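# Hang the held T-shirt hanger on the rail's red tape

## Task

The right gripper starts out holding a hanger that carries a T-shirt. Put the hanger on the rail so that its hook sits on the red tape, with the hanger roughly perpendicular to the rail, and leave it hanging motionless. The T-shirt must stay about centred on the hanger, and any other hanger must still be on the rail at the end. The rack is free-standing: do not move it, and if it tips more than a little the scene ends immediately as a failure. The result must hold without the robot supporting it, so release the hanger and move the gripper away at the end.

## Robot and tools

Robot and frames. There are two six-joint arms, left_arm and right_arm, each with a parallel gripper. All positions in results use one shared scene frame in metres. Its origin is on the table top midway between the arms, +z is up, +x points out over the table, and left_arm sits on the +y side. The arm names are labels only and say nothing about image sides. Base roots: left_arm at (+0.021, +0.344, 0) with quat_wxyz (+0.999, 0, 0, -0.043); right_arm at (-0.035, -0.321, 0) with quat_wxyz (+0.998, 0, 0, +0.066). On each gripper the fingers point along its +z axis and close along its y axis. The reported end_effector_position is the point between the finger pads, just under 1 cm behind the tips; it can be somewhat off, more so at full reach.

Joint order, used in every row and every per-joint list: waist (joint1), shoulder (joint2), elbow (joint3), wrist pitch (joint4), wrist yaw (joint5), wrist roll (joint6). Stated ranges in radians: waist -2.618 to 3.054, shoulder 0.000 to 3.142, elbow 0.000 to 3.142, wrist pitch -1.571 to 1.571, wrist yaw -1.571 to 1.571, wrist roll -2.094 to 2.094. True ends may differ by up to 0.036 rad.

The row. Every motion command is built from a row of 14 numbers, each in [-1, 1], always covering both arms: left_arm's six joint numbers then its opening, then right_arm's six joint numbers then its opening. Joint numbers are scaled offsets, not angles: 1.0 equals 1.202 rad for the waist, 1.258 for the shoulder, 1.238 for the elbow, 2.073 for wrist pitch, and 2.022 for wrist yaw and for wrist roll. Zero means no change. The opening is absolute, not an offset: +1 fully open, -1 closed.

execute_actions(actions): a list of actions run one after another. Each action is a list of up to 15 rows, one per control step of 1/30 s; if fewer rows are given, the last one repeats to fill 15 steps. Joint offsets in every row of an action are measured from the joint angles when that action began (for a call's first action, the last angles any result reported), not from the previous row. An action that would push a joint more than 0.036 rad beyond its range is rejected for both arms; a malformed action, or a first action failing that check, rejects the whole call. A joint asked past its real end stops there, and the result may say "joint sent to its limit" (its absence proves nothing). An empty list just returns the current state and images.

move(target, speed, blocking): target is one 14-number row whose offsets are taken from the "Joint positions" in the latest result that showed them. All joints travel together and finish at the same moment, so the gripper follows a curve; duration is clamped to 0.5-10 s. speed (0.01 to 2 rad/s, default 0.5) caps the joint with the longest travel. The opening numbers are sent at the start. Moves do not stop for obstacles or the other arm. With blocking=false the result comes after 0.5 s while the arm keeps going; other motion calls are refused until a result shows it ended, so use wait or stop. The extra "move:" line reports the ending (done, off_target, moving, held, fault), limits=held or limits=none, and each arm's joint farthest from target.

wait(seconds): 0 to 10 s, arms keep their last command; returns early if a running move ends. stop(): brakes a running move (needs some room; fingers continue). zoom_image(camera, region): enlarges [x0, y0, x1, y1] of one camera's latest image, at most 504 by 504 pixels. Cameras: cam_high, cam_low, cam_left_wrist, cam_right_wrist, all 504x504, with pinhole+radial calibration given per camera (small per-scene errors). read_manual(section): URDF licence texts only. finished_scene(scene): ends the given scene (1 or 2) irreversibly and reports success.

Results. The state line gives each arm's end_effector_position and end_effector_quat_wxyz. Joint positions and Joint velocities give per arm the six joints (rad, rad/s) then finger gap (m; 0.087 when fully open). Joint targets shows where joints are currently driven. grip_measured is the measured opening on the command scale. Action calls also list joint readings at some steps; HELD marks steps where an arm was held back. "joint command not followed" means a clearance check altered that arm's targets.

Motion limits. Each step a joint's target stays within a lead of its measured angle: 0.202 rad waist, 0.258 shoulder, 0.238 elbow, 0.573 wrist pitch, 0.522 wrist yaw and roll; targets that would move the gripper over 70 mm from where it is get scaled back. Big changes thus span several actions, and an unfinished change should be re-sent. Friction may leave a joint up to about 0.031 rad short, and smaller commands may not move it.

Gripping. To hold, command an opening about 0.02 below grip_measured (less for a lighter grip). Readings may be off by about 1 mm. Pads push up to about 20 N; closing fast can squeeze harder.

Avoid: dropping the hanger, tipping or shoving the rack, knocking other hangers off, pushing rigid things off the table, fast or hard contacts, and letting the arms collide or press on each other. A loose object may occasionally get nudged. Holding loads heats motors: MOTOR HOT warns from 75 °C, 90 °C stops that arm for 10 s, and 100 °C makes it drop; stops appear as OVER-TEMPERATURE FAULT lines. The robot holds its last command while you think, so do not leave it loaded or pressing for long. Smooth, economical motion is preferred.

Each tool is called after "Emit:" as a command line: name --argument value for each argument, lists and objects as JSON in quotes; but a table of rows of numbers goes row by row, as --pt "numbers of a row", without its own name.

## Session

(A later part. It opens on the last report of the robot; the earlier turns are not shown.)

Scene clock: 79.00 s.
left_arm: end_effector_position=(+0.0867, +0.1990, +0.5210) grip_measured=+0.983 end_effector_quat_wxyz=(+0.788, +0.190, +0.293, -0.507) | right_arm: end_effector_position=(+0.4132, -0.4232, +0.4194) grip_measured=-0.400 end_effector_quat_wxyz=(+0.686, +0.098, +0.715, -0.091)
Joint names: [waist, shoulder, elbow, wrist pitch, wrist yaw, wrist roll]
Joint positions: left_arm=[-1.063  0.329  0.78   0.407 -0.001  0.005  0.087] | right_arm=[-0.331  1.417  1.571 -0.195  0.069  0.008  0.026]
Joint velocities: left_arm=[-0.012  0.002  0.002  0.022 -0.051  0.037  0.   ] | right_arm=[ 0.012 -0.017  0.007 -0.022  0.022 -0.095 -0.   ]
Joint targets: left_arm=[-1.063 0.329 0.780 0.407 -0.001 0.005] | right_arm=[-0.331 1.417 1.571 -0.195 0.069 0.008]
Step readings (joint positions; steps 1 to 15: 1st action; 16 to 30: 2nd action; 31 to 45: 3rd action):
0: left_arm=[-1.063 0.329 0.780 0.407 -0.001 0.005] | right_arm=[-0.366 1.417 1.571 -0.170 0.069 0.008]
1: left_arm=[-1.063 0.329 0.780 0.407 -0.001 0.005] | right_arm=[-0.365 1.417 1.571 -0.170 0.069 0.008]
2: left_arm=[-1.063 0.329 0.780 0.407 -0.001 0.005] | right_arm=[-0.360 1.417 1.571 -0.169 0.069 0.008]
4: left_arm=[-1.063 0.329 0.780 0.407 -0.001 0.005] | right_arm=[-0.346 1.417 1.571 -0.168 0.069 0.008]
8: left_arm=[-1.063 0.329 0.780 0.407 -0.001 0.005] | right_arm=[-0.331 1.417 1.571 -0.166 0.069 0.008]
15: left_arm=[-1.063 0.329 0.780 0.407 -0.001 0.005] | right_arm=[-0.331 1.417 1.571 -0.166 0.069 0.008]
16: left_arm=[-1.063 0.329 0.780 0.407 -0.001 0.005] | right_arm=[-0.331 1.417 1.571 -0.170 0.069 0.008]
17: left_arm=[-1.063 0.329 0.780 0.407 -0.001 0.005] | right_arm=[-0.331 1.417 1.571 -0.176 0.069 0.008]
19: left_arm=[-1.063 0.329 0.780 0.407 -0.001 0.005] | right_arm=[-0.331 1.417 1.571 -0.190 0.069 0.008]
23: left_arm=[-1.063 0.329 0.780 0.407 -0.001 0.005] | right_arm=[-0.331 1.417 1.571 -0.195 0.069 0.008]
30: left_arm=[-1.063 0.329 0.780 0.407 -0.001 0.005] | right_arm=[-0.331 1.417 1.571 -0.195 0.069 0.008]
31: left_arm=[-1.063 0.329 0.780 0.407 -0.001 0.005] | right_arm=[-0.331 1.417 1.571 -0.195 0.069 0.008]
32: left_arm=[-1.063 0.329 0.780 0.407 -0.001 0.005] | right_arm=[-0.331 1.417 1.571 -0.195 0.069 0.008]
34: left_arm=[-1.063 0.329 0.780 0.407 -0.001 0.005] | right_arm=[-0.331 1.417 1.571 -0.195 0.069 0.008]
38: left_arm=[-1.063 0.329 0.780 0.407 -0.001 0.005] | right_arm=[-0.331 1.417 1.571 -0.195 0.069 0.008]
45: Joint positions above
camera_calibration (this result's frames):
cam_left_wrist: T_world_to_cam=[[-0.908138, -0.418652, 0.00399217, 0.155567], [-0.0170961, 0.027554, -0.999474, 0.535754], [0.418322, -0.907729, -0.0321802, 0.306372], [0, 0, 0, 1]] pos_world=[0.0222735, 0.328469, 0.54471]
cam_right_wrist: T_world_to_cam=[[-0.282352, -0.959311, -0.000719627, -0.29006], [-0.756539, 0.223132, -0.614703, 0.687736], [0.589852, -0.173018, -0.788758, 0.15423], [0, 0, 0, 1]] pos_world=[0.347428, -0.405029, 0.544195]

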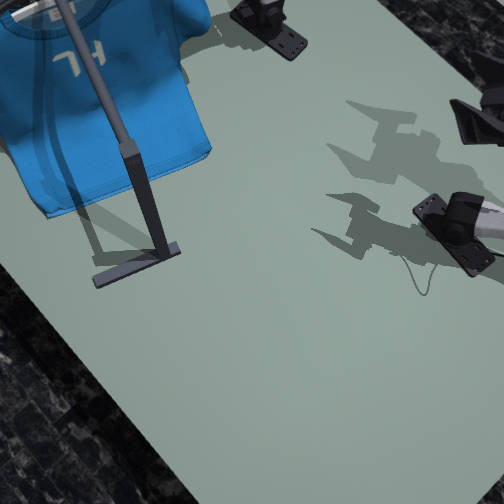

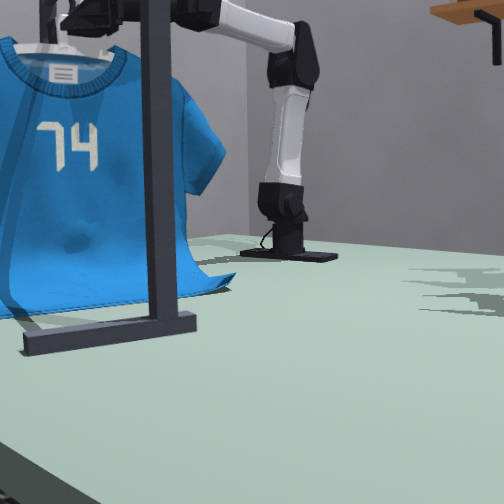

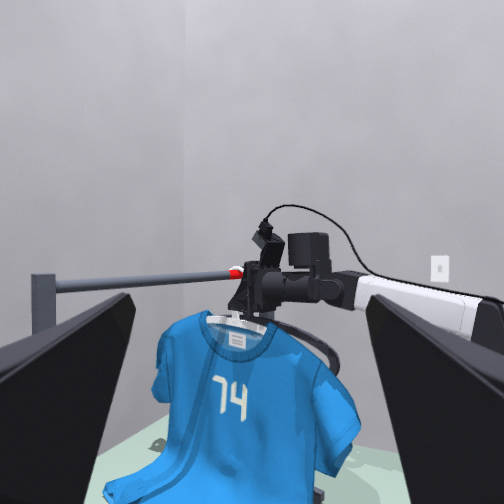

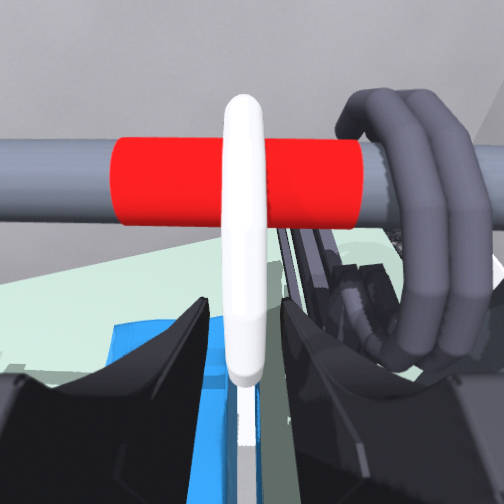

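Emit:
move --target '[0,0,0,0,0,0,1,0.05,-0.55,-0.22,-0.2,0,0,-0.4]' --speed 0.4

Emit:
wait --seconds 5

Scene clock: 83.80 s.
left_arm: end_effector_position=(+0.0867, +0.1990, +0.5210) grip_measured=+0.983 end_effector_quat_wxyz=(+0.788, +0.190, +0.293, -0.507) | right_arm: end_effector_position=(+0.2024, -0.3681, +0.4308) grip_measured=-0.400 end_effector_quat_wxyz=(+0.697, +0.080, +0.709, -0.073)
Joint names: [waist, shoulder, elbow, wrist pitch, wrist yaw, wrist roll]
Joint positions: left_arm=[-1.063  0.329  0.78   0.407 -0.001  0.005  0.087] | right_arm=[-0.28   0.733  1.325 -0.61   0.069  0.008  0.026]
Joint velocities: left_arm=[-0.002  0.002 -0.022  0.037  0.051 -0.051  0.001] | right_arm=[-0.002 -0.002  0.017  0.007  0.066  0.081 -0.001]
Joint targets: left_arm=[-1.063 0.329 0.780 0.407 -0.001 0.005] | right_arm=[-0.271 0.725 1.298 -0.610 0.069 0.008]
move: off_target (right_arm); limits=none; left_arm: farthest joint: the waist, 0.000 radians from its target (0.000 radians at the start); right_arm: farthest joint: the elbow, 0.027 radians from its target (0.272 radians at the start)
camera_calibration (this result's frames):
cam_left_wrist: T_world_to_cam=[[-0.908138, -0.418652, 0.00399217, 0.155567], [-0.0170961, 0.027554, -0.999474, 0.535754], [0.418322, -0.907729, -0.0321802, 0.306372], [0, 0, 0, 1]] pos_world=[0.0222735, 0.328469, 0.54471]
cam_right_wrist: T_world_to_cam=[[-0.232924, -0.972491, -0.00284934, -0.310651], [-0.751878, 0.181941, -0.633701, 0.515079], [0.616787, -0.145462, -0.773573, 0.295299], [0, 0, 0, 1]] pos_world=[0.132782, -0.352865, 0.553956]

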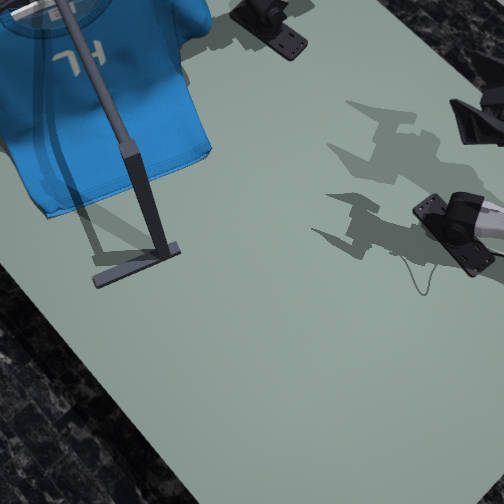

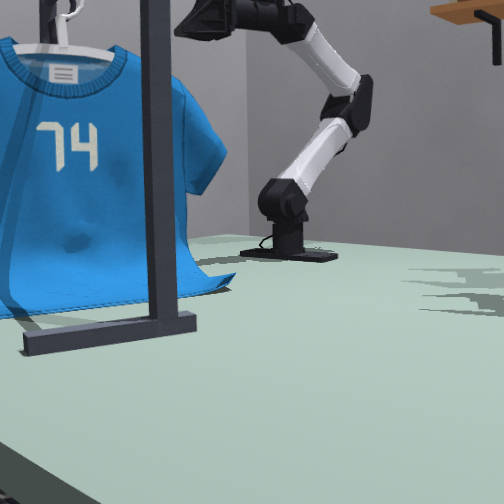

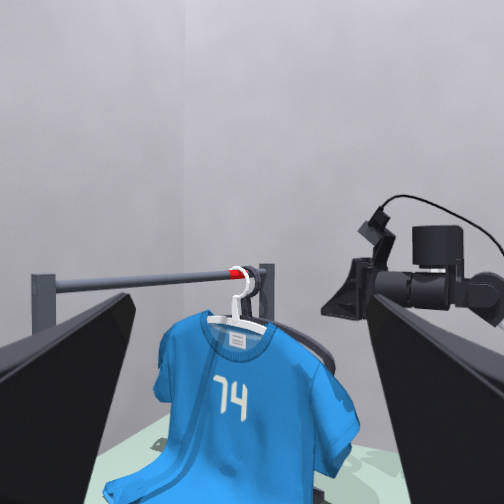

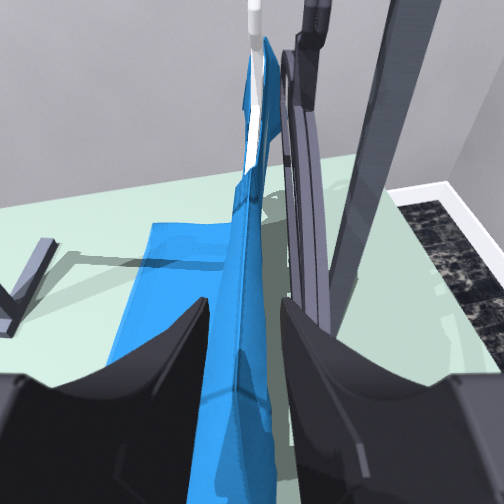

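Scene clock: 88.80 s.
left_arm: end_effector_position=(+0.0867, +0.1990, +0.5210) grip_measured=+0.983 end_effector_quat_wxyz=(+0.788, +0.190, +0.293, -0.507) | right_arm: end_effector_position=(+0.2024, -0.3681, +0.4307) grip_measured=-0.400 end_effector_quat_wxyz=(+0.697, +0.080, +0.709, -0.073)
Joint names: [waist, shoulder, elbow, wrist pitch, wrist yaw, wrist roll]
Joint positions: left_arm=[-1.063  0.329  0.78   0.407 -0.001  0.005  0.087] | right_arm=[-0.28   0.733  1.325 -0.61   0.069  0.008  0.026]
Joint velocities: left_arm=[-0.002 -0.007 -0.002  0.022 -0.007 -0.007 -0.001] | right_arm=[-0.027  0.007 -0.002  0.022  0.022 -0.037  0.   ]
Joint targets: left_arm=[-1.063 0.329 0.780 0.407 -0.001 0.005] | right_arm=[-0.271 0.725 1.298 -0.610 0.069 0.008]
wait: 5.00 s; at rest by 0.17 s
camera_calibration (this result's frames):
cam_left_wrist: T_world_to_cam=[[-0.908138, -0.418652, 0.00399217, 0.155567], [-0.0170961, 0.027554, -0.999474, 0.535754], [0.418322, -0.907729, -0.0321802, 0.306372], [0, 0, 0, 1]] pos_world=[0.0222735, 0.328469, 0.54471]
cam_right_wrist: T_world_to_cam=[[-0.232925, -0.972491, -0.00281607, -0.310667], [-0.752117, 0.181977, -0.633407, 0.51494], [0.616495, -0.145418, -0.773814, 0.295416], [0, 0, 0, 1]] pos_world=[0.132811, -0.352869, 0.553889]

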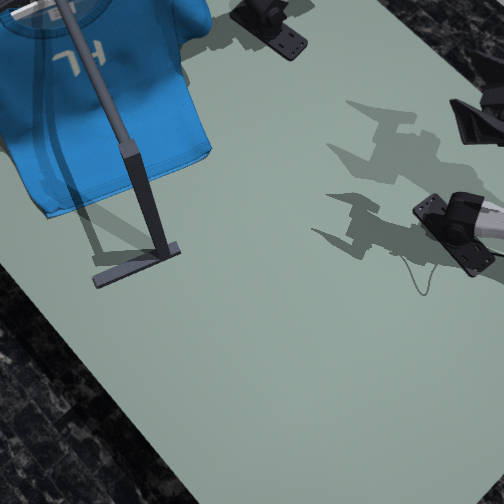

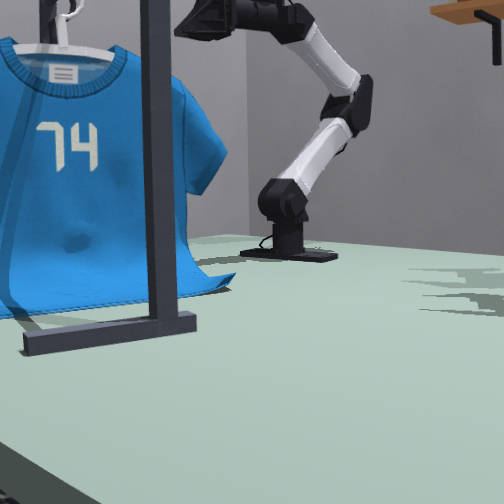

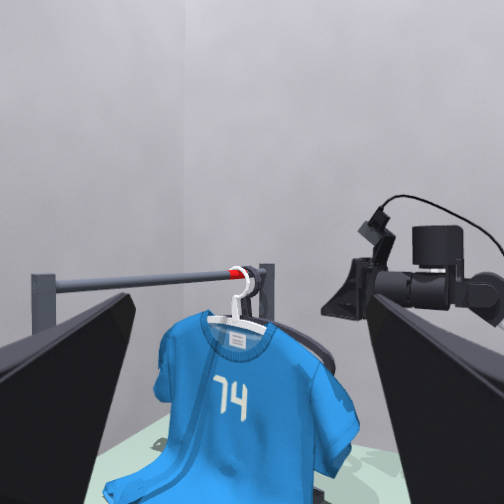

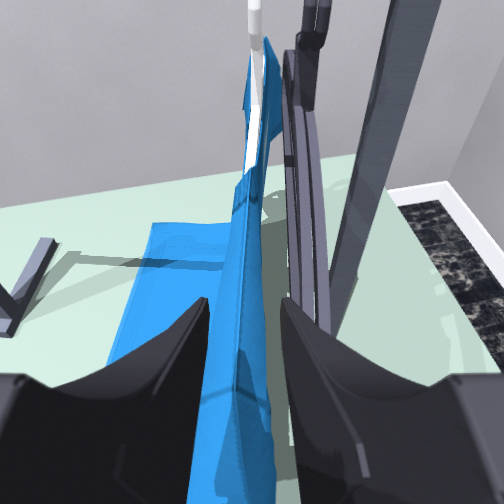

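Emit:
move --target '[0,0,0,0,0,0,1,0,-0.1,0,0.2,0,0,-0.4]' --speed 0.8

Emit:
finished_scene --scene 2

Scene clock: 92.67 s.
left_arm: end_effector_position=(+0.0867, +0.1990, +0.5210) grip_measured=+0.983 end_effector_quat_wxyz=(+0.788, +0.190, +0.293, -0.507) | right_arm: end_effector_position=(+0.1503, -0.3603, +0.5542) grip_measured=-0.400 end_effector_quat_wxyz=(+0.857, +0.069, +0.505, -0.077)
Joint names: [waist, shoulder, elbow, wrist pitch, wrist yaw, wrist roll]
Joint positions: left_arm=[-1.063  0.329  0.78   0.407 -0.001  0.005  0.087] | right_arm=[-0.28   0.614  1.325 -0.21   0.069  0.008  0.026]
Joint velocities: left_arm=[-0.007 -0.022  0.002  0.007  0.007 -0.007 -0.001] | right_arm=[ 0.007  0.002 -0.007 -0.022 -0.066  0.022 -0.001]
Joint targets: left_arm=[-1.063 0.329 0.780 0.407 -0.001 0.005] | right_arm=[-0.280 0.607 1.325 -0.195 0.069 0.008]
move: done; limits=none; left_arm: farthest joint: the waist, 0.000 radians from its target (0.000 radians at the start); right_arm: farthest joint: the wrist pitch, 0.015 radians from its target (0.415 radians at the start)
camera_calibration (this result's frames):
cam_left_wrist: T_world_to_cam=[[-0.908138, -0.418652, 0.00399217, 0.155567], [-0.0170961, 0.027554, -0.999474, 0.535754], [0.418322, -0.907729, -0.0321802, 0.306372], [0, 0, 0, 1]] pos_world=[0.0222735, 0.328469, 0.54471]
cam_right_wrist: T_world_to_cam=[[-0.220193, -0.974386, -0.0456864, -0.293751], [-0.341157, 0.120804, -0.932212, 0.634343], [0.913853, -0.189681, -0.359018, 0.133702], [0, 0, 0, 1]] pos_world=[0.0295441, -0.337498, 0.625923]

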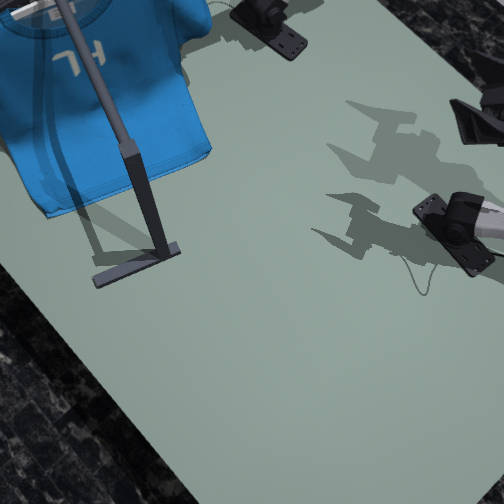

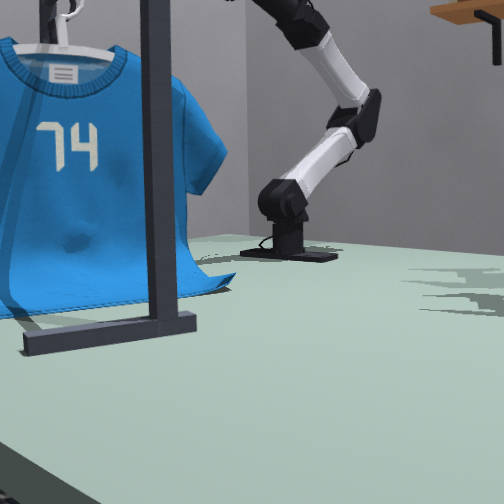

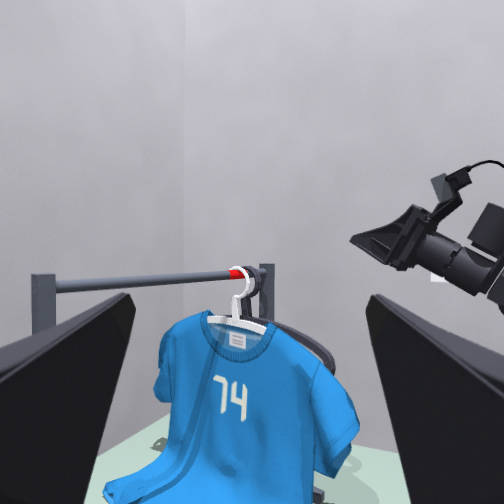

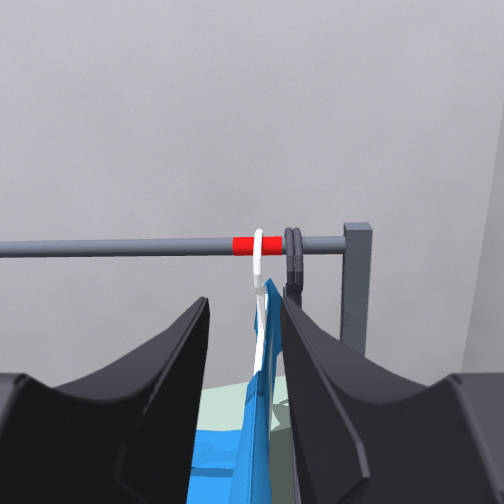

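The scene is finished: the task was done.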